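## Task

Get the yellow sponge out of the closet and set it down on the desk. It must rest there by itself, without the robot supporting it, and the robot must finish upright, neither fallen nor leaning.

## Robot and tools

ROBOT. A LinearBot: an omnidirectional wheeled base with a column about 1.75 m high. A carriage slides up and down it (lift_m, 0 to 1 m). On the carriage sit two identical six-joint arms, left and right, each ending in a two-finger gripper. Arm bases are at x 0.27 m, y +0.33 (left) and -0.33 (right), height about 0.57 m plus lift_m. Carriage parts reach 0.15 m below the arm bases. A hand can reach 0.78 m from its shoulder but only about 0.38 m below its arm base. The hand is about 0.16 m long and 0.1 m wide (0.14 m when open). Parked arm: joints 1-6 = 0, 0.05, 0.05, 1.45, 0, 0; with both parked the robot is about 0.95 m wide by 0.7 m long. Cameras: carriage_camera (fixed, facing forward, tilted about 20 degrees down), left_wrist_camera and right_wrist_camera (looking beyond the fingertips).

FRAMES. Base frame: origin on the floor below the base centre; x forward, y left, z up. The readings left_hand and right_hand give, in this frame, the point centred between each hand's pads, plus quat_wxyz. The hand's z axis runs along the fingers and they open along its y axis; an upright hand with joints 1, 5, 6 at 0 reads (1, 0, 0, 0). Hand readings drift from truth, more when stretched far out. base_odometry is in the frame the base had at scene start, counts wheel rotation only (slip shows as travel); heading is positive leftward, -3.142 to 3.142.

execute_actions. Argument actions: a list holding one action or none (none just reports state and images). An action has base, joints, or both; their motions start together. base holds exactly one key, each a relative offset from where the base last reported itself: translate_m (metres, forward positive, -2 to 2), strafe_m (metres, left positive, -2 to 2) or rotate_rad (radians, counter-clockwise positive, -6.3 to 6.3). joints is one dictionary for both arms, keyed by joint name, each value an absolute target: lift_m 0 to 1 m; left_/right_joint1_rad -2.617 to 3.054 (swing about vertical, 0 ahead, positive left); joint2_rad 0 to 3.141 (upper arm: 0 level pointing back, 1.57 vertical, 3.14 level forward); joint3_rad 0 to 3.141 (elbow: 0 folded, 3.14 straight); joint4_rad -1.57 to 1.57 (wrist pitch, positive tips fingertips up); joint5_rad -1.57 to 1.57 (wrist yaw, positive swings fingertips to the RIGHT, the opposite of joint 1); joint6_rad -2.094 to 2.094 (roll about the finger axis, positive clockwise viewed from the forearm); left_/right_gripper_m 0 to 0.093 (gap between pads, metres). Joints 1-3 move up to 1.8 rad/s, 4-6 up to 2.7 rad/s. One action lasts at most 15 s. Anything left out may still be driving toward an earlier target. Unknown keys or out-of-range numbers get the call rejected with no motion. cameras: list of carriage_camera, left_wrist_camera, right_wrist_camera or "all"; omitted, null or ["all"] gives every camera, [] gives none. The pictures line lists image order.

wait: seconds 0 to 10; nothing new is commanded; returns state and images. zoom_image: camera plus region [x0, y0, x1, y1] in pixels (origin top-left, at most 504x504) of that camera's latest full image. read_manual: section "licences" only; moves nothing. finished_scene: scene 1 or 2; ends it for good and reports success plus the next task. A reply without any tool call ends all remaining scenes.

RESULTS. base_status and joint_status per motion: done (for the base, wheels turned the full amount even if slipping; a 1-2 mm move may stop short yet say done); off_target (resting away from target, may still push; normal for a gripper holding something); contact_stop or time_out (target dropped, holding where it stopped); "joint command not followed" with a cause line means a self-collision check blocked that arm's targets (gripper still acts), and joints show not_followed; those targets may be retried later. limit_stop_at_motor_heat follows a heat stop: resend. on_its_own covers uncommanded parts; "held at" is the held target, not the position. motor_effort: percent of max, positive toward higher values, bracket = peak in last action; readings carry bias and noise. Lift effort grows with load; if it keeps dropping as the lift descends, a hand or load is resting on something. drive_wheels (ignore sign) clearly above its free-move value at rest means the base is pressing on something. Joint torques list arm joints in order and are offset and noisy. MOTOR HOT appears from 75 C; OVER-TEMPERATURE FAULT at 90 C stops that arm 10 s, at 100 C that arm goes limp and falls. ARM HIT means an arm struck the robot hard. Camera calibration lines give K, distortion D, T_world_to_cam and pos_world in the base frame; wrist poses follow joint readings and can be less accurate.

CAUTIONS. Arms and grippers never stop on contact; a blocked arm keeps pressing and snaps to target when freed. Base drives stop on contact only after the hit, possibly late; after such a stop back off about 0.2 m (or turn back) and repeat if still pressed. Do not reverse into a table edge the column might hit. Tipping is likeliest with carriage high, arms extended, loads held, pulling, or abrupt stops; about 1.5 kg per hand with both arms forward can topple it, and only images show leaning. A level hand sags 10-17 cm under 1 kg. Grip force is roughly 45-60 N per pad. Keep the arms from hitting or pressing each other; to untangle, move the blocked arm clear first, then the other in a later call. Stretched arms heat quickly even empty. While you think, the robot holds its last command; loose objects may occasionally be nudged. Release objects so they stand on their own, avoid drops, slams and hard shoves, and keep motion time short.

Each tool is called after "Request:" as name(argument=value, ...), one argument or row to a line, values as JSON.

## Session

Request:
execute_actions(
  actions=[],
)

Scene clock: 0.00 s.
Joint torques (N m, as the arm reports them, + toward a larger angle): no reading
base_odometry: x=+0.000 y=+0.000 heading=+0.000 (m, m, rad; odometry frame)
base_status: not commanded
joint_positions: lift_m=+0.300 left_joint1_rad=-0.004 left_joint2_rad=+0.055 left_joint3_rad=+0.054 left_joint4_rad=+1.461 left_joint5_rad=-0.052 left_joint6_rad=-0.062 left_gripper_m=+0.094 right_joint1_rad=+0.012 right_joint2_rad=+0.041 right_joint3_rad=+0.040 right_joint4_rad=+1.402 right_joint5_rad=-0.005 right_joint6_rad=+0.002 right_gripper_m=+0.095
joint_status: not commanded
motor_effort: lift_m=+25 drive_wheels=+2 (%)
left_hand: x=+0.2996 y=+0.3567 z=+1.2995 quat_wxyz=(+0.998, -0.028, +0.055, -0.031) (m; base frame)
right_hand: x=+0.3135 y=-0.3465 z=+1.2940 quat_wxyz=(+0.996, -0.003, +0.085, +0.007) (m; base frame)
pictures: carriage_camera, left_wrist_camera, right_wrist_camera
Images, in order (width x height): carriage_camera 504x504, left_wrist_camera 504x504, right_wrist_camera 504x504.

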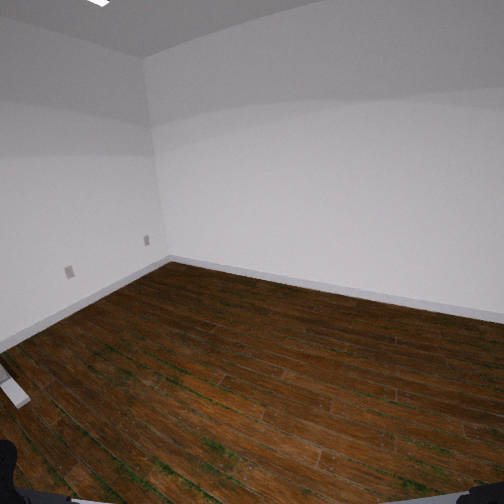

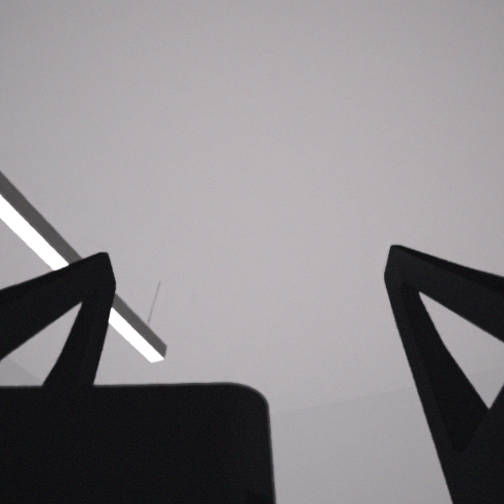

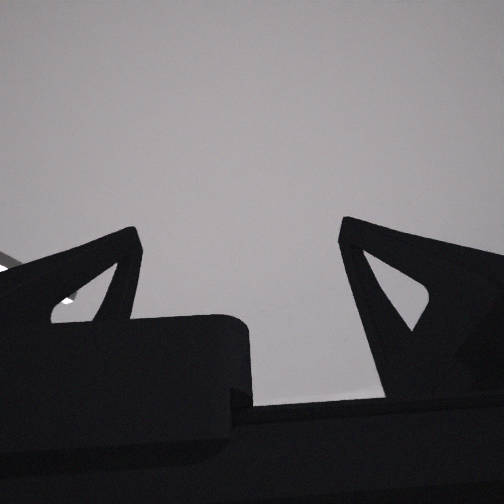

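Request:
execute_actions(
  actions=[
    {"base":{"rotate_rad":1.5}},
  ],
  cameras=["carriage_camera"],
)

Scene clock: 3.53 s.
Joint torques (N m, as the arm reports them, + toward a larger angle): left_arm=[0.01 3.51 6.94 0.   0.03 0.13] | right_arm=[ 0.07  4.3   6.33  0.   -0.1  -0.08]
base_odometry: x=+0.000 y=+0.000 heading=+1.500 (m, m, rad; odometry frame)
base_status: done
joint_positions: lift_m=+0.300 left_joint1_rad=-0.004 left_joint2_rad=+0.055 left_joint3_rad=+0.054 left_joint4_rad=+1.459 left_joint5_rad=-0.052 left_joint6_rad=-0.062 left_gripper_m=+0.094 right_joint1_rad=+0.012 right_joint2_rad=+0.041 right_joint3_rad=+0.040 right_joint4_rad=+1.401 right_joint5_rad=-0.005 right_joint6_rad=+0.002 right_gripper_m=+0.095
joint_status: not commanded
motor_effort: lift_m=+24(24) drive_wheels=+5(15) (%)
left_hand: x=+0.3001 y=+0.3567 z=+1.2995 quat_wxyz=(+0.998, -0.028, +0.056, -0.031) (m; base frame)
right_hand: x=+0.3136 y=-0.3465 z=+1.2940 quat_wxyz=(+0.996, -0.003, +0.085, +0.007) (m; base frame)
pictures: carriage_camera
Images, in order (width x height): carriage_camera 504x504.

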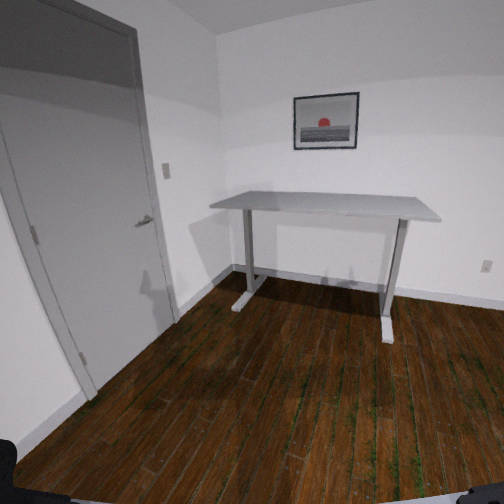

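Request:
execute_actions(
  actions=[
    {"base":{"rotate_rad":1.3}},
  ],
  cameras=["carriage_camera"],
)

Request:
execute_actions(
  actions=[
    {"base":{"rotate_rad":1.5}},
  ],
  cameras=["carriage_camera"],
)

Scene clock: 7.03 s.
Joint torques (N m, as the arm reports them, + toward a larger angle): left_arm=[0.01 3.5  6.95 0.02 0.03 0.13] | right_arm=[ 0.    4.28  6.26 -0.01 -0.09 -0.09]
base_odometry: x=+0.000 y=+0.000 heading=+2.799 (m, m, rad; odometry frame)
base_status: done
joint_positions: lift_m=+0.300 left_joint1_rad=-0.004 left_joint2_rad=+0.055 left_joint3_rad=+0.054 left_joint4_rad=+1.459 left_joint5_rad=-0.052 left_joint6_rad=-0.062 left_gripper_m=+0.094 right_joint1_rad=+0.012 right_joint2_rad=+0.041 right_joint3_rad=+0.040 right_joint4_rad=+1.401 right_joint5_rad=-0.005 right_joint6_rad=+0.002 right_gripper_m=+0.095
joint_status: not commanded
motor_effort: lift_m=+25(24) drive_wheels=+5(13) (%)
left_hand: x=+0.3001 y=+0.3567 z=+1.2995 quat_wxyz=(+0.998, -0.028, +0.056, -0.031) (m; base frame)
right_hand: x=+0.3136 y=-0.3465 z=+1.2940 quat_wxyz=(+0.996, -0.003, +0.085, +0.007) (m; base frame)
pictures: carriage_camera
Images, in order (width x height): carriage_camera 504x504.

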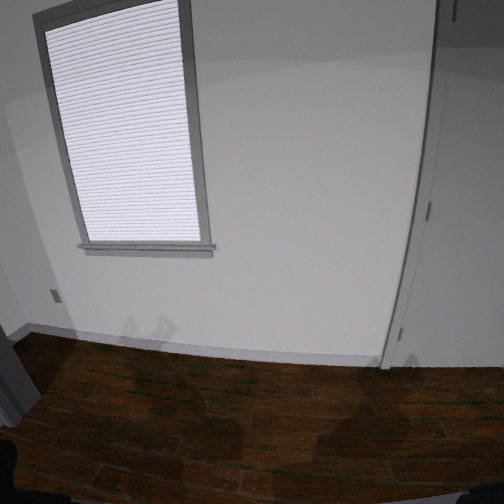

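Scene clock: 10.07 s.
Joint torques (N m, as the arm reports them, + toward a larger angle): left_arm=[0.02 3.51 6.96 0.01 0.03 0.14] | right_arm=[ 0.01  4.3   6.36 -0.01 -0.11 -0.08]
base_odometry: x=+0.000 y=+0.000 heading=-1.984 (m, m, rad; odometry frame)
base_status: done
joint_positions: lift_m=+0.300 left_joint1_rad=-0.004 left_joint2_rad=+0.055 left_joint3_rad=+0.054 left_joint4_rad=+1.458 left_joint5_rad=-0.052 left_joint6_rad=-0.062 left_gripper_m=+0.094 right_joint1_rad=+0.012 right_joint2_rad=+0.041 right_joint3_rad=+0.040 right_joint4_rad=+1.401 right_joint5_rad=-0.005 right_joint6_rad=+0.002 right_gripper_m=+0.095
joint_status: not commanded
motor_effort: lift_m=+24(24) drive_wheels=+5(14) (%)
left_hand: x=+0.3002 y=+0.3567 z=+1.2995 quat_wxyz=(+0.998, -0.028, +0.056, -0.031) (m; base frame)
right_hand: x=+0.3137 y=-0.3465 z=+1.2940 quat_wxyz=(+0.996, -0.003, +0.085, +0.007) (m; base frame)
pictures: carriage_camera
Images, in order (width x height): carriage_camera 504x504.

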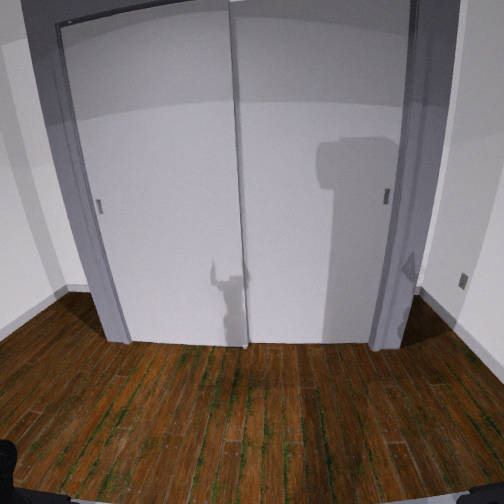

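Request:
zoom_image(
  camera="carriage_camera",
  region=[60, 160, 160, 260],
)

Request:
zoom_image(
  camera="carriage_camera",
  region=[340, 150, 440, 250],
)

Request:
zoom_image(
  camera="carriage_camera",
  region=[80, 280, 420, 380],
)

Region (60, 160, 160, 260) of carriage_camera's 504x504 image, scaled by 5.040, with more detail than that image has.

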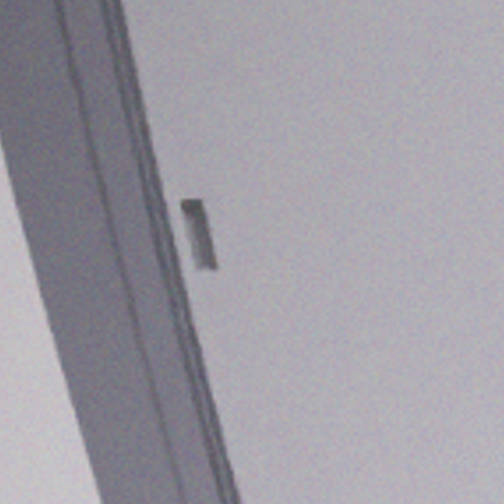

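Region (340, 150, 440, 250) of carriage_camera's 504x504 image, scaled by 5.040, with more detail than that image has.

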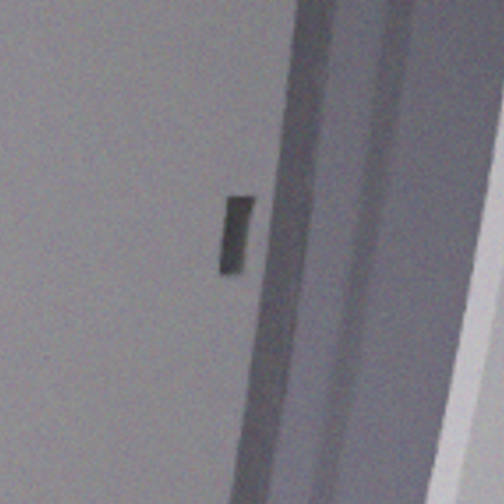

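Region (80, 280, 420, 380) of carriage_camera's 504x504 image, scaled by 1.482, with more detail than that image has; it fills the top 148 rows of this view, and the rest is white.

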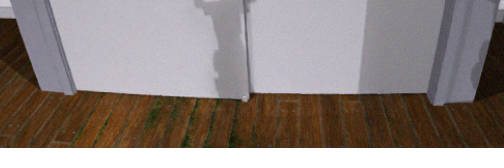

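Request:
execute_actions(
  actions=[
    {"base":{"rotate_rad":-0.083},"joints":{"lift_m":0.135,"right_joint2_rad":0.8,"right_joint3_rad":0.8,"right_joint4_rad":0,"right_gripper_m":0}},
  ],
  cameras=[],
)

Request:
execute_actions(
  actions=[
    {"base":{"strafe_m":1.42}},
  ],
  cameras=[],
)

Request:
execute_actions(
  actions=[
    {"base":{"translate_m":0.7}},
  ],
  cameras=["carriage_camera","right_wrist_camera"],
)

Scene clock: 19.90 s.
Joint torques (N m, as the arm reports them, + toward a larger angle): left_arm=[ 0.02  3.51  6.95 -0.02  0.03  0.13] | right_arm=[ 0.08 -0.02  9.49  1.98 -0.11 -0.09]
base_odometry: x=+0.000 y=+0.000 heading=-2.067 (m, m, rad; odometry frame)
base_status: done
joint_positions: lift_m=+0.135 left_joint1_rad=-0.004 left_joint2_rad=+0.055 left_joint3_rad=+0.054 left_joint4_rad=+1.460 left_joint5_rad=-0.052 left_joint6_rad=-0.062 left_gripper_m=+0.094 right_joint1_rad=+0.012 right_joint2_rad=+0.793 right_joint3_rad=+0.782 right_joint4_rad=+0.012 right_joint5_rad=-0.005 right_joint6_rad=+0.002 right_gripper_m=+0.001
joint_status: all done
motor_effort: lift_m=+20(23) drive_wheels=-5(3) (%)
left_hand: x=+0.2997 y=+0.3567 z=+1.1352 quat_wxyz=(+0.998, -0.028, +0.055, -0.031) (m; base frame)
right_hand: x=+0.5968 y=-0.3432 z=+1.0626 quat_wxyz=(+0.707, -0.005, +0.707, +0.007) (m; base frame)
pictures: none
No camera images: the call's "cameras" was empty. Leave "cameras" out to get every camera's image.

Scene clock: 25.10 s.
Joint torques (N m, as the arm reports them, + toward a larger angle): left_arm=[ 0.    3.5   6.89 -0.02  0.03  0.14] | right_arm=[ 0.06 -0.14  9.57  1.99 -0.1  -0.07]
base_odometry: x=+1.250 y=-0.674 heading=-2.066 (m, m, rad; odometry frame)
base_status: done
joint_positions: lift_m=+0.135 left_joint1_rad=-0.004 left_joint2_rad=+0.055 left_joint3_rad=+0.054 left_joint4_rad=+1.460 left_joint5_rad=-0.052 left_joint6_rad=-0.062 left_gripper_m=+0.094 right_joint1_rad=+0.012 right_joint2_rad=+0.793 right_joint3_rad=+0.782 right_joint4_rad=+0.011 right_joint5_rad=-0.005 right_joint6_rad=+0.002 right_gripper_m=+0.001
joint_status: not commanded
motor_effort: lift_m=+20(20) drive_wheels=-7(18) (%)
left_hand: x=+0.2997 y=+0.3567 z=+1.1352 quat_wxyz=(+0.998, -0.028, +0.055, -0.031) (m; base frame)
right_hand: x=+0.5968 y=-0.3432 z=+1.0625 quat_wxyz=(+0.707, -0.005, +0.707, +0.007) (m; base frame)
pictures: none
No camera images: the call's "cameras" was empty. Leave "cameras" out to get every camera's image.

Scene clock: 28.73 s.
Joint torques (N m, as the arm reports them, + toward a larger angle): left_arm=[ 0.02  3.48  6.97 -0.03  0.03  0.13] | right_arm=[ 0.04 -0.05  9.44  2.   -0.12 -0.1 ]
base_odometry: x=+0.918 y=-1.290 heading=-2.065 (m, m, rad; odometry frame)
base_status: done
joint_positions: lift_m=+0.135 left_joint1_rad=-0.004 left_joint2_rad=+0.055 left_joint3_rad=+0.054 left_joint4_rad=+1.461 left_joint5_rad=-0.052 left_joint6_rad=-0.062 left_gripper_m=+0.094 right_joint1_rad=+0.012 right_joint2_rad=+0.793 right_joint3_rad=+0.783 right_joint4_rad=+0.011 right_joint5_rad=-0.005 right_joint6_rad=+0.002 right_gripper_m=+0.001
joint_status: not commanded
motor_effort: lift_m=+20(20) drive_wheels=-5(14) (%)
left_hand: x=+0.2996 y=+0.3567 z=+1.1353 quat_wxyz=(+0.998, -0.028, +0.055, -0.031) (m; base frame)
right_hand: x=+0.5967 y=-0.3432 z=+1.0627 quat_wxyz=(+0.707, -0.005, +0.707, +0.007) (m; base frame)
pictures: carriage_camera, right_wrist_camera
camera_calibration (this result's frames):
carriage_camera: T_world_to_cam=[[0.00273822, -0.999144, -0.0412728, 0.0492488], [-0.347834, 0.0377441, -0.936796, 1.10827], [0.937552, 0.0169213, -0.347433, 0.218048], [0, 0, 0, 1]] pos_world=[0.180928, 0.00368634, 1.11601]
right_wrist_camera: T_world_to_cam=[[-0.0404452, -0.998847, -0.0258652, -0.293553], [-0.627031, 0.0455273, -0.777663, 1.2127], [0.777944, -0.0152344, -0.628149, 0.316643], [0, 0, 0, 1]] pos_world=[0.502195, -0.343601, 1.13437]
Images, in order (width x height): carriage_camera 504x504, right_wrist_camera 504x504.

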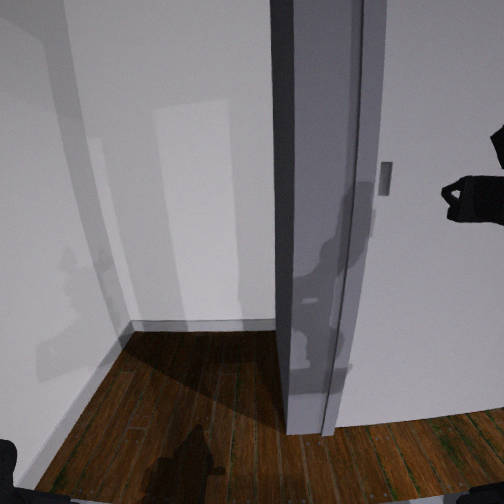

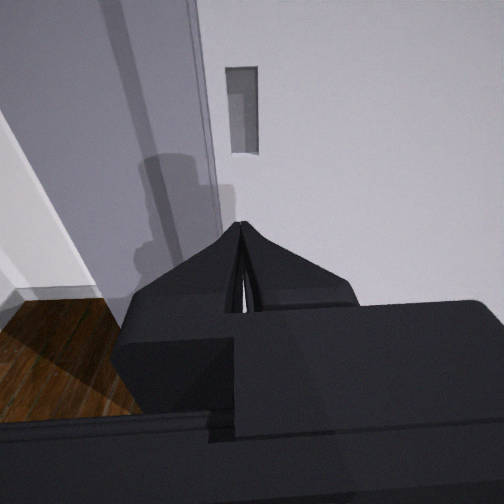

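Request:
execute_actions(
  actions=[
    {"base":{"translate_m":0.185}},
  ],
  cameras=["carriage_camera","right_wrist_camera"],
)

Scene clock: 31.77 s.
Joint torques (N m, as the arm reports them, + toward a larger angle): left_arm=[ 0.02  3.52  6.95 -0.01  0.03  0.14] | right_arm=[ 0.07 -0.14  9.46  2.01 -0.12 -0.09]
base_odometry: x=+0.831 y=-1.453 heading=-2.064 (m, m, rad; odometry frame)
base_status: done
joint_positions: lift_m=+0.135 left_joint1_rad=-0.004 left_joint2_rad=+0.055 left_joint3_rad=+0.054 left_joint4_rad=+1.460 left_joint5_rad=-0.052 left_joint6_rad=-0.062 left_gripper_m=+0.094 right_joint1_rad=+0.012 right_joint2_rad=+0.793 right_joint3_rad=+0.783 right_joint4_rad=+0.010 right_joint5_rad=-0.005 right_joint6_rad=+0.002 right_gripper_m=+0.001
joint_status: not commanded
motor_effort: lift_m=+20(20) drive_wheels=-4(11) (%)
left_hand: x=+0.2998 y=+0.3567 z=+1.1352 quat_wxyz=(+0.998, -0.028, +0.056, -0.031) (m; base frame)
right_hand: x=+0.5967 y=-0.3432 z=+1.0624 quat_wxyz=(+0.707, -0.005, +0.707, +0.007) (m; base frame)
pictures: carriage_camera, right_wrist_camera
camera_calibration (this result's frames):
carriage_camera: T_world_to_cam=[[0.00273822, -0.999144, -0.0412728, 0.0492488], [-0.347834, 0.0377441, -0.936796, 1.10827], [0.937552, 0.0169213, -0.347433, 0.218048], [0, 0, 0, 1]] pos_world=[0.180928, 0.00368634, 1.11601]
right_wrist_camera: T_world_to_cam=[[-0.0404747, -0.998847, -0.0258054, -0.293606], [-0.627921, 0.0455168, -0.776945, 1.21224], [0.777224, -0.0152429, -0.629039, 0.317838], [0, 0, 0, 1]] pos_world=[0.502277, -0.3436, 1.1342]
Images, in order (width x height): carriage_camera 504x504, right_wrist_camera 504x504.

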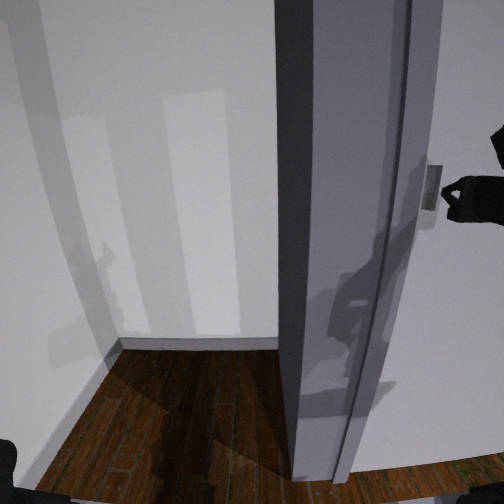

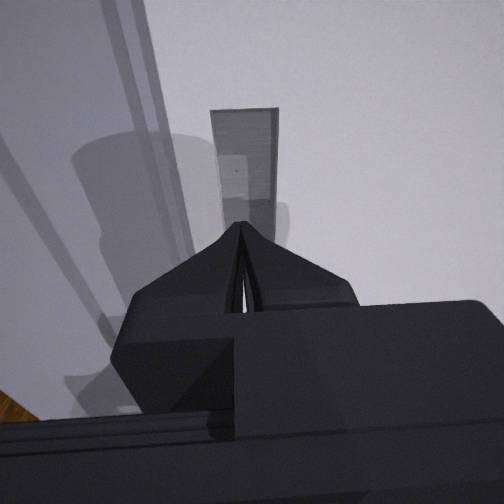

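Request:
execute_actions(
  actions=[
    {"base":{"translate_m":0.045}},
  ],
  cameras=["carriage_camera","right_wrist_camera"],
)

Scene clock: 33.93 s.
Joint torques (N m, as the arm reports them, + toward a larger angle): left_arm=[ 0.01  3.51  6.94 -0.02  0.03  0.13] | right_arm=[ 0.06 -0.21  9.5   1.98 -0.1  -0.08]
base_odometry: x=+0.809 y=-1.493 heading=-2.064 (m, m, rad; odometry frame)
base_status: done
joint_positions: lift_m=+0.135 left_joint1_rad=-0.004 left_joint2_rad=+0.055 left_joint3_rad=+0.054 left_joint4_rad=+1.460 left_joint5_rad=-0.052 left_joint6_rad=-0.062 left_gripper_m=+0.094 right_joint1_rad=+0.012 right_joint2_rad=+0.793 right_joint3_rad=+0.783 right_joint4_rad=+0.009 right_joint5_rad=-0.005 right_joint6_rad=+0.002 right_gripper_m=+0.001
joint_status: not commanded
motor_effort: lift_m=+20(20) drive_wheels=-4(13) (%)
left_hand: x=+0.2997 y=+0.3567 z=+1.1352 quat_wxyz=(+0.998, -0.028, +0.055, -0.031) (m; base frame)
right_hand: x=+0.5967 y=-0.3432 z=+1.0623 quat_wxyz=(+0.707, -0.005, +0.707, +0.007) (m; base frame)
pictures: carriage_camera, right_wrist_camera
camera_calibration (this result's frames):
carriage_camera: T_world_to_cam=[[0.00273822, -0.999144, -0.0412728, 0.0492488], [-0.347834, 0.0377441, -0.936796, 1.10827], [0.937552, 0.0169213, -0.347433, 0.218048], [0, 0, 0, 1]] pos_world=[0.180928, 0.00368634, 1.11601]
right_wrist_camera: T_world_to_cam=[[-0.0404846, -0.998847, -0.0257855, -0.293624], [-0.628217, 0.0455133, -0.776706, 1.21209], [0.776984, -0.0152457, -0.629335, 0.318236], [0, 0, 0, 1]] pos_world=[0.502304, -0.3436, 1.13414]
Images, in order (width x height): carriage_camera 504x504, right_wrist_camera 504x504.

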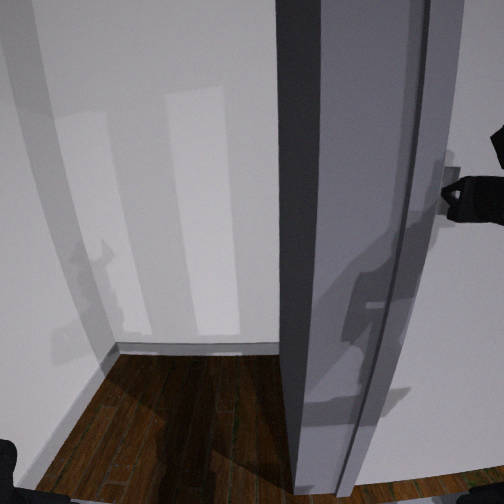

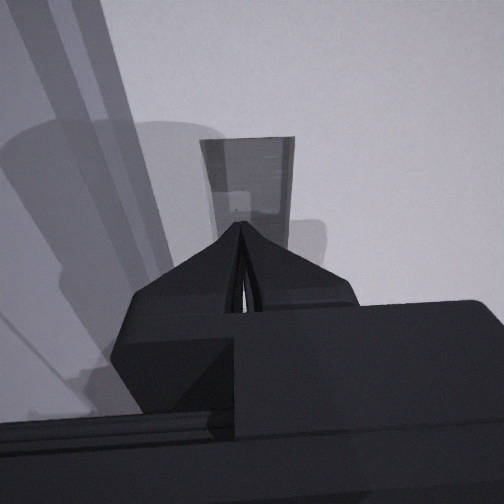

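Request:
execute_actions(
  actions=[
    {"base":{"strafe_m":-0.2},"joints":{"right_joint2_rad":0.85,"right_joint3_rad":0.83}},
  ],
  cameras=["carriage_camera","right_wrist_camera"],
)

Scene clock: 36.67 s.
Joint torques (N m, as the arm reports them, + toward a larger angle): left_arm=[ 0.    3.51  6.95 -0.01  0.02  0.13] | right_arm=[-0.62  1.73  9.05  2.16  0.   -0.08]
base_odometry: x=+0.633 y=-1.398 heading=-2.064 (m, m, rad; odometry frame)
base_status: done
joint_positions: lift_m=+0.135 left_joint1_rad=-0.004 left_joint2_rad=+0.055 left_joint3_rad=+0.054 left_joint4_rad=+1.460 left_joint5_rad=-0.052 left_joint6_rad=-0.062 left_gripper_m=+0.094 right_joint1_rad=+0.021 right_joint2_rad=+0.817 right_joint3_rad=+0.818 right_joint4_rad=-0.007 right_joint5_rad=-0.017 right_joint6_rad=+0.001 right_gripper_m=+0.001
joint_status: all done
motor_effort: lift_m=+20(20) drive_wheels=-1(13) (%)
left_hand: x=+0.2998 y=+0.3567 z=+1.1352 quat_wxyz=(+0.998, -0.028, +0.056, -0.031) (m; base frame)
right_hand: x=+0.6005 y=-0.3379 z=+1.0685 quat_wxyz=(+0.705, -0.013, +0.709, +0.014) (m; base frame)
pictures: carriage_camera, right_wrist_camera
camera_calibration (this result's frames):
carriage_camera: T_world_to_cam=[[0.00273822, -0.999144, -0.0412728, 0.0492488], [-0.347834, 0.0377441, -0.936796, 1.10827], [0.937552, 0.0169213, -0.347433, 0.218048], [0, 0, 0, 1]] pos_world=[0.180928, 0.00368634, 1.11601]
right_wrist_camera: T_world_to_cam=[[-0.0188632, -0.999503, -0.0252484, -0.301807], [-0.6323, 0.0314872, -0.774084, 1.21392], [0.774494, 0.00136289, -0.63258, 0.32985], [0, 0, 0, 1]] pos_world=[0.506402, -0.34033, 1.14071]
Images, in order (width x height): carriage_camera 504x504, right_wrist_camera 504x504.

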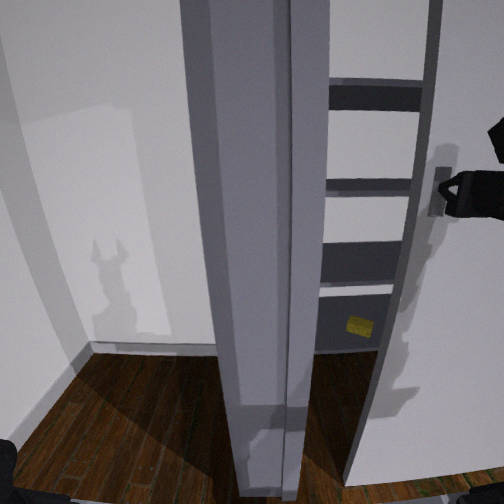

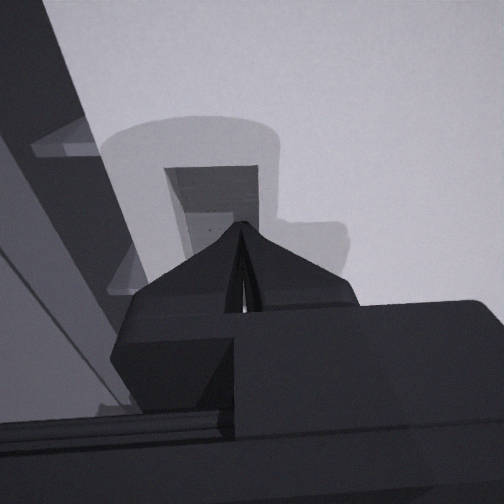

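Request:
execute_actions(
  actions=[
    {"base":{"strafe_m":-0.6},"joints":{"right_joint2_rad":0.86,"right_joint3_rad":0.83}},
  ],
  cameras=["carriage_camera","right_wrist_camera"],
)

Scene clock: 41.07 s.
Joint torques (N m, as the arm reports them, + toward a larger angle): left_arm=[ 0.02  3.52  6.94 -0.02  0.03  0.13] | right_arm=[-2.45  3.31  9.12  2.27  1.57 -0.06]
base_odometry: x=+0.104 y=-1.115 heading=-2.064 (m, m, rad; odometry frame)
base_status: done
joint_positions: lift_m=+0.135 left_joint1_rad=-0.004 left_joint2_rad=+0.055 left_joint3_rad=+0.054 left_joint4_rad=+1.460 left_joint5_rad=-0.052 left_joint6_rad=-0.062 left_gripper_m=+0.094 right_joint1_rad=+0.051 right_joint2_rad=+0.808 right_joint3_rad=+0.818 right_joint4_rad=-0.021 right_joint5_rad=-0.174 right_joint6_rad=-0.001 right_gripper_m=+0.001
joint_status: all done
motor_effort: lift_m=+20(20) drive_wheels=+1(14) (%)
left_hand: x=+0.2998 y=+0.3567 z=+1.1352 quat_wxyz=(+0.998, -0.028, +0.056, -0.031) (m; base frame)
right_hand: x=+0.5938 y=-0.3015 z=+1.0678 quat_wxyz=(+0.699, -0.080, +0.706, +0.079) (m; base frame)
pictures: carriage_camera, right_wrist_camera
camera_calibration (this result's frames):
carriage_camera: T_world_to_cam=[[0.00273822, -0.999144, -0.0412728, 0.0492488], [-0.347834, 0.0377441, -0.936796, 1.10827], [0.937552, 0.0169213, -0.347433, 0.218048], [0, 0, 0, 1]] pos_world=[0.180928, 0.00368634, 1.11601]
right_wrist_camera: T_world_to_cam=[[0.16673, -0.98571, -0.0240123, -0.372953], [-0.630909, -0.0879384, -0.770857, 1.1677], [0.75773, 0.143675, -0.636555, 0.391658], [0, 0, 0, 1]] pos_world=[0.502127, -0.321209, 1.14049]
Images, in order (width x height): carriage_camera 504x504, right_wrist_camera 504x504.

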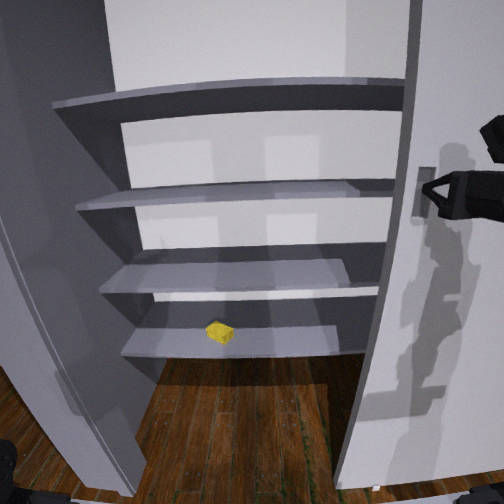

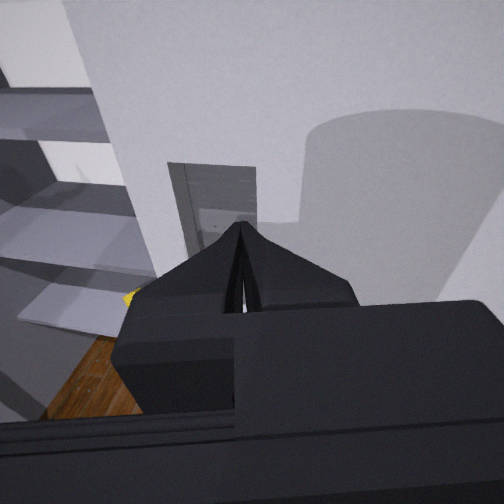

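Request:
zoom_image(
  camera="carriage_camera",
  region=[170, 270, 270, 370],
)

Request:
execute_actions(
  actions=[
    {"joints":{"right_joint1_rad":0.04,"right_joint5_rad":-0.17,"right_joint2_rad":0.3,"right_joint3_rad":0.32}},
  ],
  cameras=[],
)

Region (170, 270, 270, 370) of carriage_camera's 504x504 image, scaled by 5.040, with more detail than that image has.

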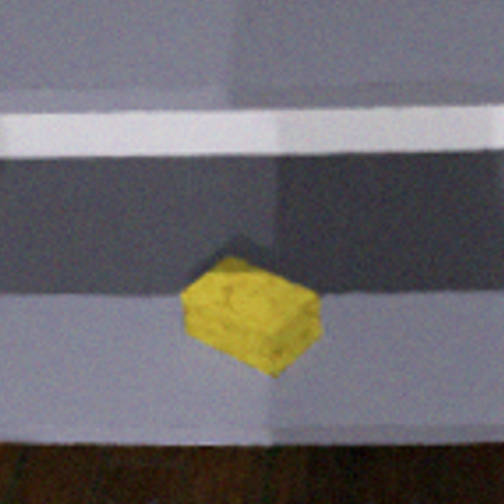

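Scene clock: 42.87 s.
Joint torques (N m, as the arm reports them, + toward a larger angle): left_arm=[ 0.    3.52  6.95 -0.01  0.03  0.14] | right_arm=[-0.79  0.33  6.98  2.03 -0.04 -0.06]
base_odometry: x=+0.104 y=-1.115 heading=-2.064 (m, m, rad; odometry frame)
base_status: not commanded
joint_positions: lift_m=+0.135 left_joint1_rad=-0.004 left_joint2_rad=+0.055 left_joint3_rad=+0.054 left_joint4_rad=+1.460 left_joint5_rad=-0.052 left_joint6_rad=-0.062 left_gripper_m=+0.094 right_joint1_rad=+0.052 right_joint2_rad=+0.318 right_joint3_rad=+0.336 right_joint4_rad=+0.005 right_joint5_rad=-0.179 right_joint6_rad=-0.001 right_gripper_m=+0.001
joint_status: all done
motor_effort: lift_m=+20(20) drive_wheels=-1(1) (%)
left_hand: x=+0.2998 y=+0.3567 z=+1.1352 quat_wxyz=(+0.998, -0.028, +0.056, -0.031) (m; base frame)
right_hand: x=+0.5248 y=-0.3040 z=+0.9696 quat_wxyz=(+0.711, -0.083, +0.694, +0.081) (m; base frame)
pictures: none
No camera images: the call's "cameras" was empty. Leave "cameras" out to get every camera's image.

Request:
execute_actions(
  actions=[
    {"base":{"strafe_m":-0.356},"joints":{"lift_m":0.085,"right_joint1_rad":0,"right_joint5_rad":0,"right_joint2_rad":0.05,"right_joint3_rad":0.05,"right_joint4_rad":1.45,"left_joint2_rad":2.7,"left_joint3_rad":1.05,"left_joint4_rad":0.4,"left_joint6_rad":-0.33}},
  ],
  cameras=[],
)

Request:
execute_actions(
  actions=[
    {"joints":{"left_joint1_rad":0.15,"left_joint2_rad":2.92,"left_joint3_rad":1.71,"left_joint4_rad":0.6,"left_joint5_rad":-0.5}},
  ],
  cameras=["carriage_camera","left_wrist_camera"],
)

Scene clock: 52.63 s.
Joint torques (N m, as the arm reports them, + toward a larger angle): left_arm=[  0.08 -10.3    2.29   1.47  -0.05   0.07] | right_arm=[-0.63  2.41  5.61  0.03 -0.01 -0.04]
base_odometry: x=-0.209 y=-0.946 heading=-2.064 (m, m, rad; odometry frame)
base_status: done
joint_positions: lift_m=+0.085 left_joint1_rad=-0.005 left_joint2_rad=+2.691 left_joint3_rad=+1.053 left_joint4_rad=+0.399 left_joint5_rad=-0.052 left_joint6_rad=-0.324 left_gripper_m=+0.094 right_joint1_rad=+0.009 right_joint2_rad=+0.073 right_joint3_rad=+0.057 right_joint4_rad=+1.443 right_joint5_rad=-0.006 right_joint6_rad=-0.001 right_gripper_m=+0.001
joint_status: all done
motor_effort: lift_m=+21(21) drive_wheels=-2(10) (%)
left_hand: x=+0.6516 y=+0.3550 z=+0.4010 quat_wxyz=(+0.167, -0.161, +0.973, -0.002) (m; base frame)
right_hand: x=+0.3083 y=-0.3466 z=+1.0856 quat_wxyz=(+0.997, -0.003, +0.072, +0.004) (m; base frame)
pictures: none
No camera images: the call's "cameras" was empty. Leave "cameras" out to get every camera's image.

Scene clock: 53.93 s.
Joint torques (N m, as the arm reports them, + toward a larger angle): left_arm=[ -0.5  -14.38   6.34   2.36  -0.28   0.07] | right_arm=[-0.53  2.32  5.63  0.01 -0.06 -0.05]
base_odometry: x=-0.209 y=-0.946 heading=-2.064 (m, m, rad; odometry frame)
base_status: not commanded
joint_positions: lift_m=+0.085 left_joint1_rad=+0.157 left_joint2_rad=+2.914 left_joint3_rad=+1.709 left_joint4_rad=+0.614 left_joint5_rad=-0.492 left_joint6_rad=-0.324 left_gripper_m=+0.094 right_joint1_rad=+0.009 right_joint2_rad=+0.073 right_joint3_rad=+0.057 right_joint4_rad=+1.443 right_joint5_rad=-0.006 right_joint6_rad=-0.001 right_gripper_m=+0.001
joint_status: all done
motor_effort: lift_m=+21(21) drive_wheels=+2(2) (%)
left_hand: x=+0.8583 y=+0.5234 z=+0.4932 quat_wxyz=(+0.472, -0.315, +0.804, +0.176) (m; base frame)
right_hand: x=+0.3083 y=-0.3466 z=+1.0856 quat_wxyz=(+0.997, -0.003, +0.072, +0.004) (m; base frame)
pictures: carriage_camera, left_wrist_camera
camera_calibration (this result's frames):
carriage_camera: T_world_to_cam=[[0.00273822, -0.999144, -0.0412728, 0.0471804], [-0.347834, 0.0377441, -0.936796, 1.06132], [0.937552, 0.0169213, -0.347433, 0.200637], [0, 0, 0, 1]] pos_world=[0.180928, 0.00368634, 1.0659]
left_wrist_camera: T_world_to_cam=[[0.649098, -0.759911, 0.0347426, -0.179319], [-0.668402, -0.591548, -0.450899, 1.11368], [0.363195, 0.269455, -0.891899, 0.11211], [0, 0, 0, 1]] pos_world=[0.820066, 0.492321, 0.608379]
Images, in order (width x height): carriage_camera 504x504, left_wrist_camera 504x504.

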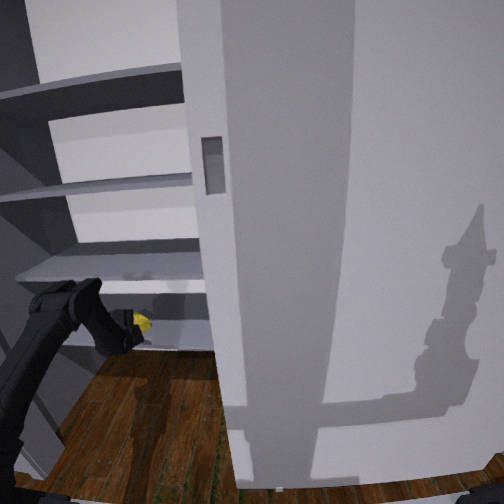

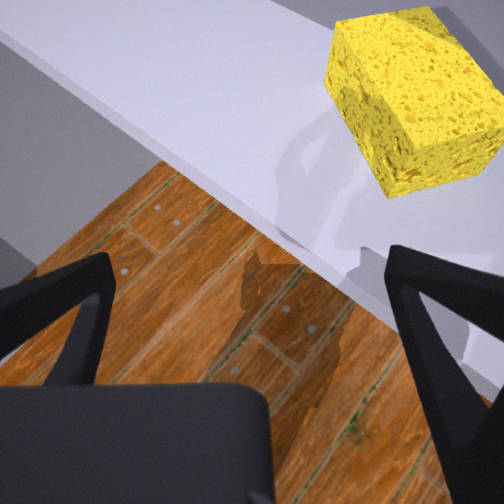

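Request:
execute_actions(
  actions=[
    {"base":{"translate_m":0.16},"joints":{"lift_m":0.11}},
  ],
  cameras=["carriage_camera","left_wrist_camera"],
)

Scene clock: 56.80 s.
Joint torques (N m, as the arm reports them, + toward a larger angle): left_arm=[ -0.51 -14.03   6.38   2.44  -0.25   0.08] | right_arm=[-0.53  2.74  5.62 -0.02 -0.06 -0.05]
base_odometry: x=-0.285 y=-1.087 heading=-2.064 (m, m, rad; odometry frame)
base_status: done
joint_positions: lift_m=+0.110 left_joint1_rad=+0.157 left_joint2_rad=+2.909 left_joint3_rad=+1.709 left_joint4_rad=+0.607 left_joint5_rad=-0.494 left_joint6_rad=-0.324 left_gripper_m=+0.094 right_joint1_rad=+0.009 right_joint2_rad=+0.069 right_joint3_rad=+0.057 right_joint4_rad=+1.445 right_joint5_rad=-0.005 right_joint6_rad=-0.001 right_gripper_m=+0.001
joint_status: all done
motor_effort: lift_m=+27(32) drive_wheels=-4(12) (%)
left_hand: x=+0.8586 y=+0.5238 z=+0.5195 quat_wxyz=(+0.472, -0.316, +0.804, +0.177) (m; base frame)
right_hand: x=+0.3065 y=-0.3467 z=+1.1101 quat_wxyz=(+0.998, -0.003, +0.068, +0.004) (m; base frame)
pictures: carriage_camera, left_wrist_camera
camera_calibration (this result's frames):
carriage_camera: T_world_to_cam=[[0.00273822, -0.999144, -0.0412728, 0.0481879], [-0.347834, 0.0377441, -0.936796, 1.08419], [0.937552, 0.0169213, -0.347433, 0.209117], [0, 0, 0, 1]] pos_world=[0.180928, 0.00368634, 1.09031]
left_wrist_camera: T_world_to_cam=[[0.650609, -0.75871, 0.0326565, -0.180984], [-0.668217, -0.592382, -0.450076, 1.12585], [0.360822, 0.271002, -0.892393, 0.13682], [0, 0, 0, 1]] pos_world=[0.820696, 0.492541, 0.634727]
Images, in order (width x height): carriage_camera 504x504, left_wrist_camera 504x504.

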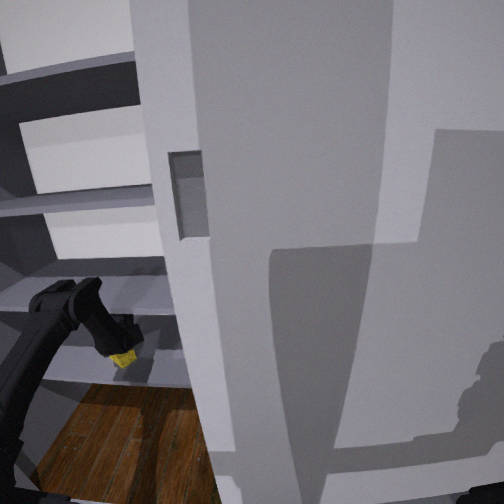

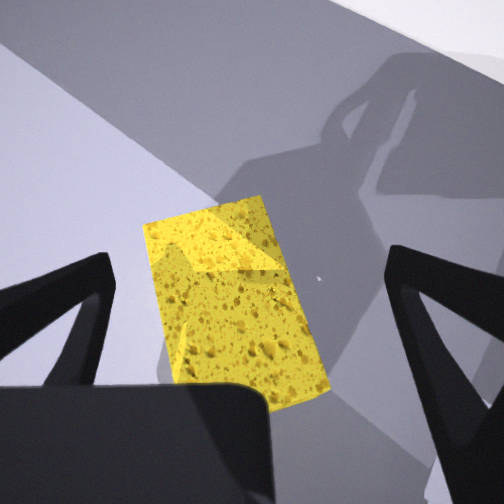

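Request:
execute_actions(
  actions=[
    {"joints":{"lift_m":0.055,"left_joint5_rad":-0.57,"left_joint6_rad":-0.37}},
  ],
  cameras=["left_wrist_camera"],
)

Scene clock: 58.90 s.
Joint torques (N m, as the arm reports them, + toward a larger angle): left_arm=[ -0.53 -14.33   6.25   2.42  -0.28   0.07] | right_arm=[-0.62  2.69  5.6  -0.02 -0.05 -0.06]
base_odometry: x=-0.285 y=-1.087 heading=-2.064 (m, m, rad; odometry frame)
base_status: not commanded
joint_positions: lift_m=+0.055 left_joint1_rad=+0.157 left_joint2_rad=+2.915 left_joint3_rad=+1.709 left_joint4_rad=+0.603 left_joint5_rad=-0.564 left_joint6_rad=-0.364 left_gripper_m=+0.094 right_joint1_rad=+0.009 right_joint2_rad=+0.069 right_joint3_rad=+0.057 right_joint4_rad=+1.446 right_joint5_rad=-0.005 right_joint6_rad=-0.001 right_gripper_m=+0.001
joint_status: all done
motor_effort: lift_m=+20(21) drive_wheels=+4(5) (%)
left_hand: x=+0.8502 y=+0.5327 z=+0.4646 quat_wxyz=(+0.470, -0.344, +0.788, +0.199) (m; base frame)
right_hand: x=+0.3063 y=-0.3468 z=+1.0558 quat_wxyz=(+0.998, -0.003, +0.068, +0.004) (m; base frame)
pictures: left_wrist_camera
camera_calibration (this result's frames):
left_wrist_camera: T_world_to_cam=[[0.706142, -0.707459, 0.0294125, -0.239996], [-0.617444, -0.635564, -0.463488, 1.08682], [0.346592, 0.309128, -0.885615, 0.077084], [0, 0, 0, 1]] pos_world=[0.813804, 0.497127, 0.579053]
Images, in order (width x height): left_wrist_camera 504x504.

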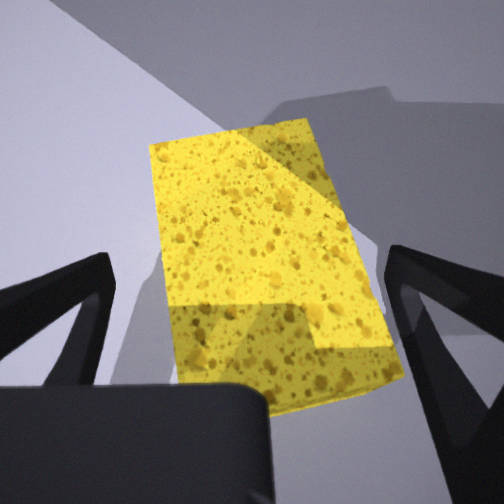

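Request:
execute_actions(
  actions=[
    {"joints":{"lift_m":0.032,"left_joint1_rad":0.14}},
  ],
  cameras=["left_wrist_camera"],
)

Request:
execute_actions(
  actions=[
    {"joints":{"left_gripper_m":0.03}},
  ],
  cameras=["left_wrist_camera"],
)

Scene clock: 60.20 s.
Joint torques (N m, as the arm reports them, + toward a larger angle): left_arm=[ -0.31 -14.62   6.31   2.41  -0.27   0.07] | right_arm=[-0.59  2.74  5.69 -0.02 -0.06 -0.05]
base_odometry: x=-0.285 y=-1.087 heading=-2.064 (m, m, rad; odometry frame)
base_status: not commanded
joint_positions: lift_m=+0.032 left_joint1_rad=+0.145 left_joint2_rad=+2.917 left_joint3_rad=+1.709 left_joint4_rad=+0.605 left_joint5_rad=-0.565 left_joint6_rad=-0.364 left_gripper_m=+0.094 right_joint1_rad=+0.009 right_joint2_rad=+0.069 right_joint3_rad=+0.057 right_joint4_rad=+1.446 right_joint5_rad=-0.004 right_joint6_rad=-0.001 right_gripper_m=+0.001
joint_status: all done
motor_effort: lift_m=+20(21) drive_wheels=-3(4) (%)
left_hand: x=+0.8518 y=+0.5260 z=+0.4406 quat_wxyz=(+0.471, -0.339, +0.790, +0.197) (m; base frame)
right_hand: x=+0.3063 y=-0.3468 z=+1.0328 quat_wxyz=(+0.998, -0.003, +0.068, +0.004) (m; base frame)
pictures: left_wrist_camera
camera_calibration (this result's frames):
left_wrist_camera: T_world_to_cam=[[0.698651, -0.714904, 0.0282643, -0.234356], [-0.624535, -0.628658, -0.463407, 1.07477], [0.34906, 0.306108, -0.885695, 0.0569146], [0, 0, 0, 1]] pos_world=[0.815099, 0.490701, 0.55509]
Images, in order (width x height): left_wrist_camera 504x504.

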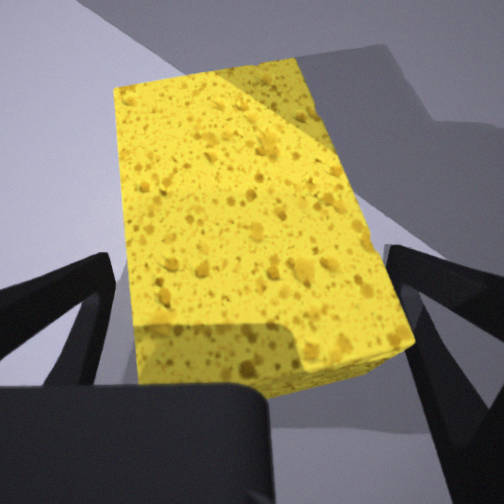

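Scene clock: 60.83 s.
Joint torques (N m, as the arm reports them, + toward a larger angle): left_arm=[ -0.37 -14.56   6.22   2.42  -0.27   0.07] | right_arm=[-0.59  2.76  5.68 -0.04 -0.07 -0.04]
base_odometry: x=-0.285 y=-1.087 heading=-2.064 (m, m, rad; odometry frame)
base_status: not commanded
joint_positions: lift_m=+0.032 left_joint1_rad=+0.145 left_joint2_rad=+2.917 left_joint3_rad=+1.709 left_joint4_rad=+0.605 left_joint5_rad=-0.565 left_joint6_rad=-0.364 left_gripper_m=+0.058 right_joint1_rad=+0.009 right_joint2_rad=+0.069 right_joint3_rad=+0.057 right_joint4_rad=+1.446 right_joint5_rad=-0.004 right_joint6_rad=-0.001 right_gripper_m=+0.001
joint_status: left_gripper_m off_target (ended at +0.058, target +0.030)
motor_effort: lift_m=+20(20) drive_wheels=-3(3) (%)
left_hand: x=+0.8518 y=+0.5260 z=+0.4406 quat_wxyz=(+0.471, -0.339, +0.790, +0.197) (m; base frame)
right_hand: x=+0.3063 y=-0.3468 z=+1.0328 quat_wxyz=(+0.998, -0.003, +0.068, +0.004) (m; base frame)
pictures: left_wrist_camera
camera_calibration (this result's frames):
left_wrist_camera: T_world_to_cam=[[0.698651, -0.714904, 0.0282643, -0.234356], [-0.624535, -0.628658, -0.463407, 1.07477], [0.34906, 0.306108, -0.885695, 0.0569146], [0, 0, 0, 1]] pos_world=[0.815099, 0.490701, 0.55509]
Images, in order (width x height): left_wrist_camera 504x504.

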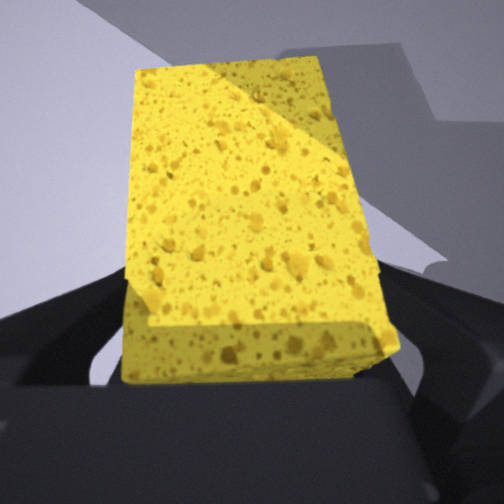

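Request:
execute_actions(
  actions=[
    {"base":{"translate_m":-2.0},"joints":{"lift_m":0.075}},
  ],
  cameras=["left_wrist_camera"],
)

Request:
execute_actions(
  actions=[
    {"base":{"rotate_rad":3.14},"joints":{"lift_m":0.24,"left_joint1_rad":0,"left_joint2_rad":1.5,"left_joint3_rad":1.3,"left_joint4_rad":-0.32,"left_joint5_rad":0,"left_joint6_rad":0}},
  ],
  cameras=["carriage_camera","left_wrist_camera"],
)

Scene clock: 69.80 s.
Joint torques (N m, as the arm reports them, + toward a larger angle): left_arm=[ -0.14 -14.16   6.28   2.41  -0.26   0.07] | right_arm=[-0.58  2.76  5.63 -0.03 -0.07 -0.04]
base_odometry: x=+0.662 y=+0.674 heading=-2.064 (m, m, rad; odometry frame)
base_status: done
joint_positions: lift_m=+0.075 left_joint1_rad=+0.143 left_joint2_rad=+2.911 left_joint3_rad=+1.709 left_joint4_rad=+0.607 left_joint5_rad=-0.566 left_joint6_rad=-0.364 left_gripper_m=+0.058 right_joint1_rad=+0.009 right_joint2_rad=+0.069 right_joint3_rad=+0.057 right_joint4_rad=+1.446 right_joint5_rad=-0.004 right_joint6_rad=-0.001 right_gripper_m=+0.001
joint_status: all done
motor_effort: lift_m=+27(32) drive_wheels=+0(21) (%)
left_hand: x=+0.8539 y=+0.5248 z=+0.4867 quat_wxyz=(+0.474, -0.339, +0.789, +0.196) (m; base frame)
right_hand: x=+0.3063 y=-0.3470 z=+1.0752 quat_wxyz=(+0.998, -0.002, +0.068, +0.004) (m; base frame)
pictures: left_wrist_camera
camera_calibration (this result's frames):
left_wrist_camera: T_world_to_cam=[[0.696964, -0.716374, 0.0324026, -0.237832], [-0.622324, -0.626677, -0.46903, 1.09652], [0.356307, 0.306732, -0.882588, 0.0892805], [0, 0, 0, 1]] pos_world=[0.816342, 0.489405, 0.600807]
Images, in order (width x height): left_wrist_camera 504x504.

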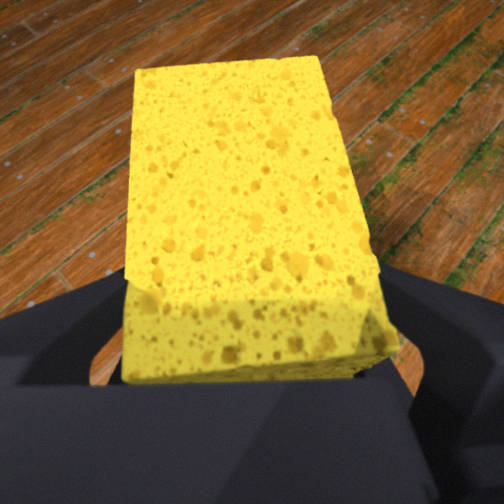

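Scene clock: 74.07 s.
Joint torques (N m, as the arm reports them, + toward a larger angle): left_arm=[-0.42 -8.29  8.32  2.57  0.05  0.18] | right_arm=[-0.53  2.72  5.7  -0.01 -0.08 -0.04]
base_odometry: x=+0.662 y=+0.674 heading=+1.076 (m, m, rad; odometry frame)
base_status: done
joint_positions: lift_m=+0.240 left_joint1_rad=+0.006 left_joint2_rad=+1.507 left_joint3_rad=+1.314 left_joint4_rad=-0.309 left_joint5_rad=-0.004 left_joint6_rad=-0.006 left_gripper_m=+0.058 right_joint1_rad=+0.009 right_joint2_rad=+0.069 right_joint3_rad=+0.057 right_joint4_rad=+1.446 right_joint5_rad=-0.002 right_joint6_rad=-0.001 right_gripper_m=+0.001
joint_status: all done
motor_effort: lift_m=+26(34) drive_wheels=+5(17) (%)
left_hand: x=+0.7414 y=+0.3516 z=+1.0785 quat_wxyz=(+0.509, -0.006, +0.860, +0.002) (m; base frame)
right_hand: x=+0.3064 y=-0.3472 z=+1.2402 quat_wxyz=(+0.998, -0.002, +0.068, +0.004) (m; base frame)
pictures: carriage_camera, left_wrist_camera
camera_calibration (this result's frames):
carriage_camera: T_world_to_cam=[[0.00273822, -0.999144, -0.0412728, 0.0535564], [-0.347834, 0.0377441, -0.936796, 1.20604], [0.937552, 0.0169213, -0.347433, 0.254309], [0, 0, 0, 1]] pos_world=[0.180928, 0.00368634, 1.22038]
left_wrist_camera: T_world_to_cam=[[-0.0196923, -0.999549, 0.022681, 0.338775], [-0.887036, 0.00700036, -0.461647, 1.16106], [0.46128, -0.0292098, -0.886774, 0.749607], [0, 0, 0, 1]] pos_world=[0.690791, 0.35239, 1.19305]
Images, in order (width x height): carriage_camera 504x504, left_wrist_camera 504x504.

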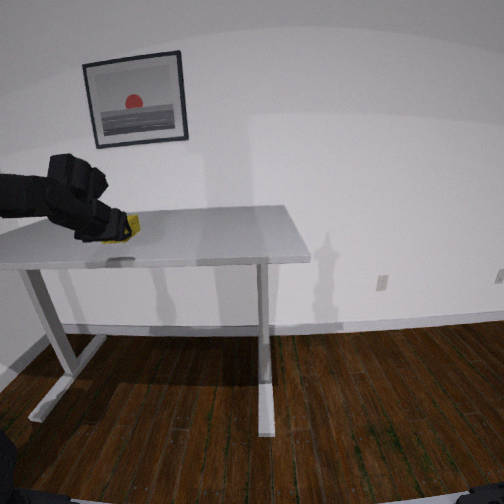

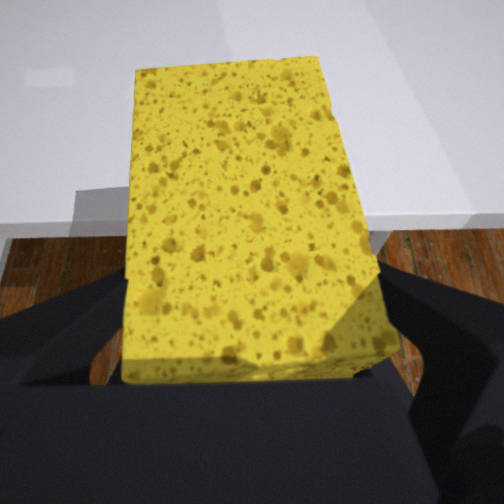

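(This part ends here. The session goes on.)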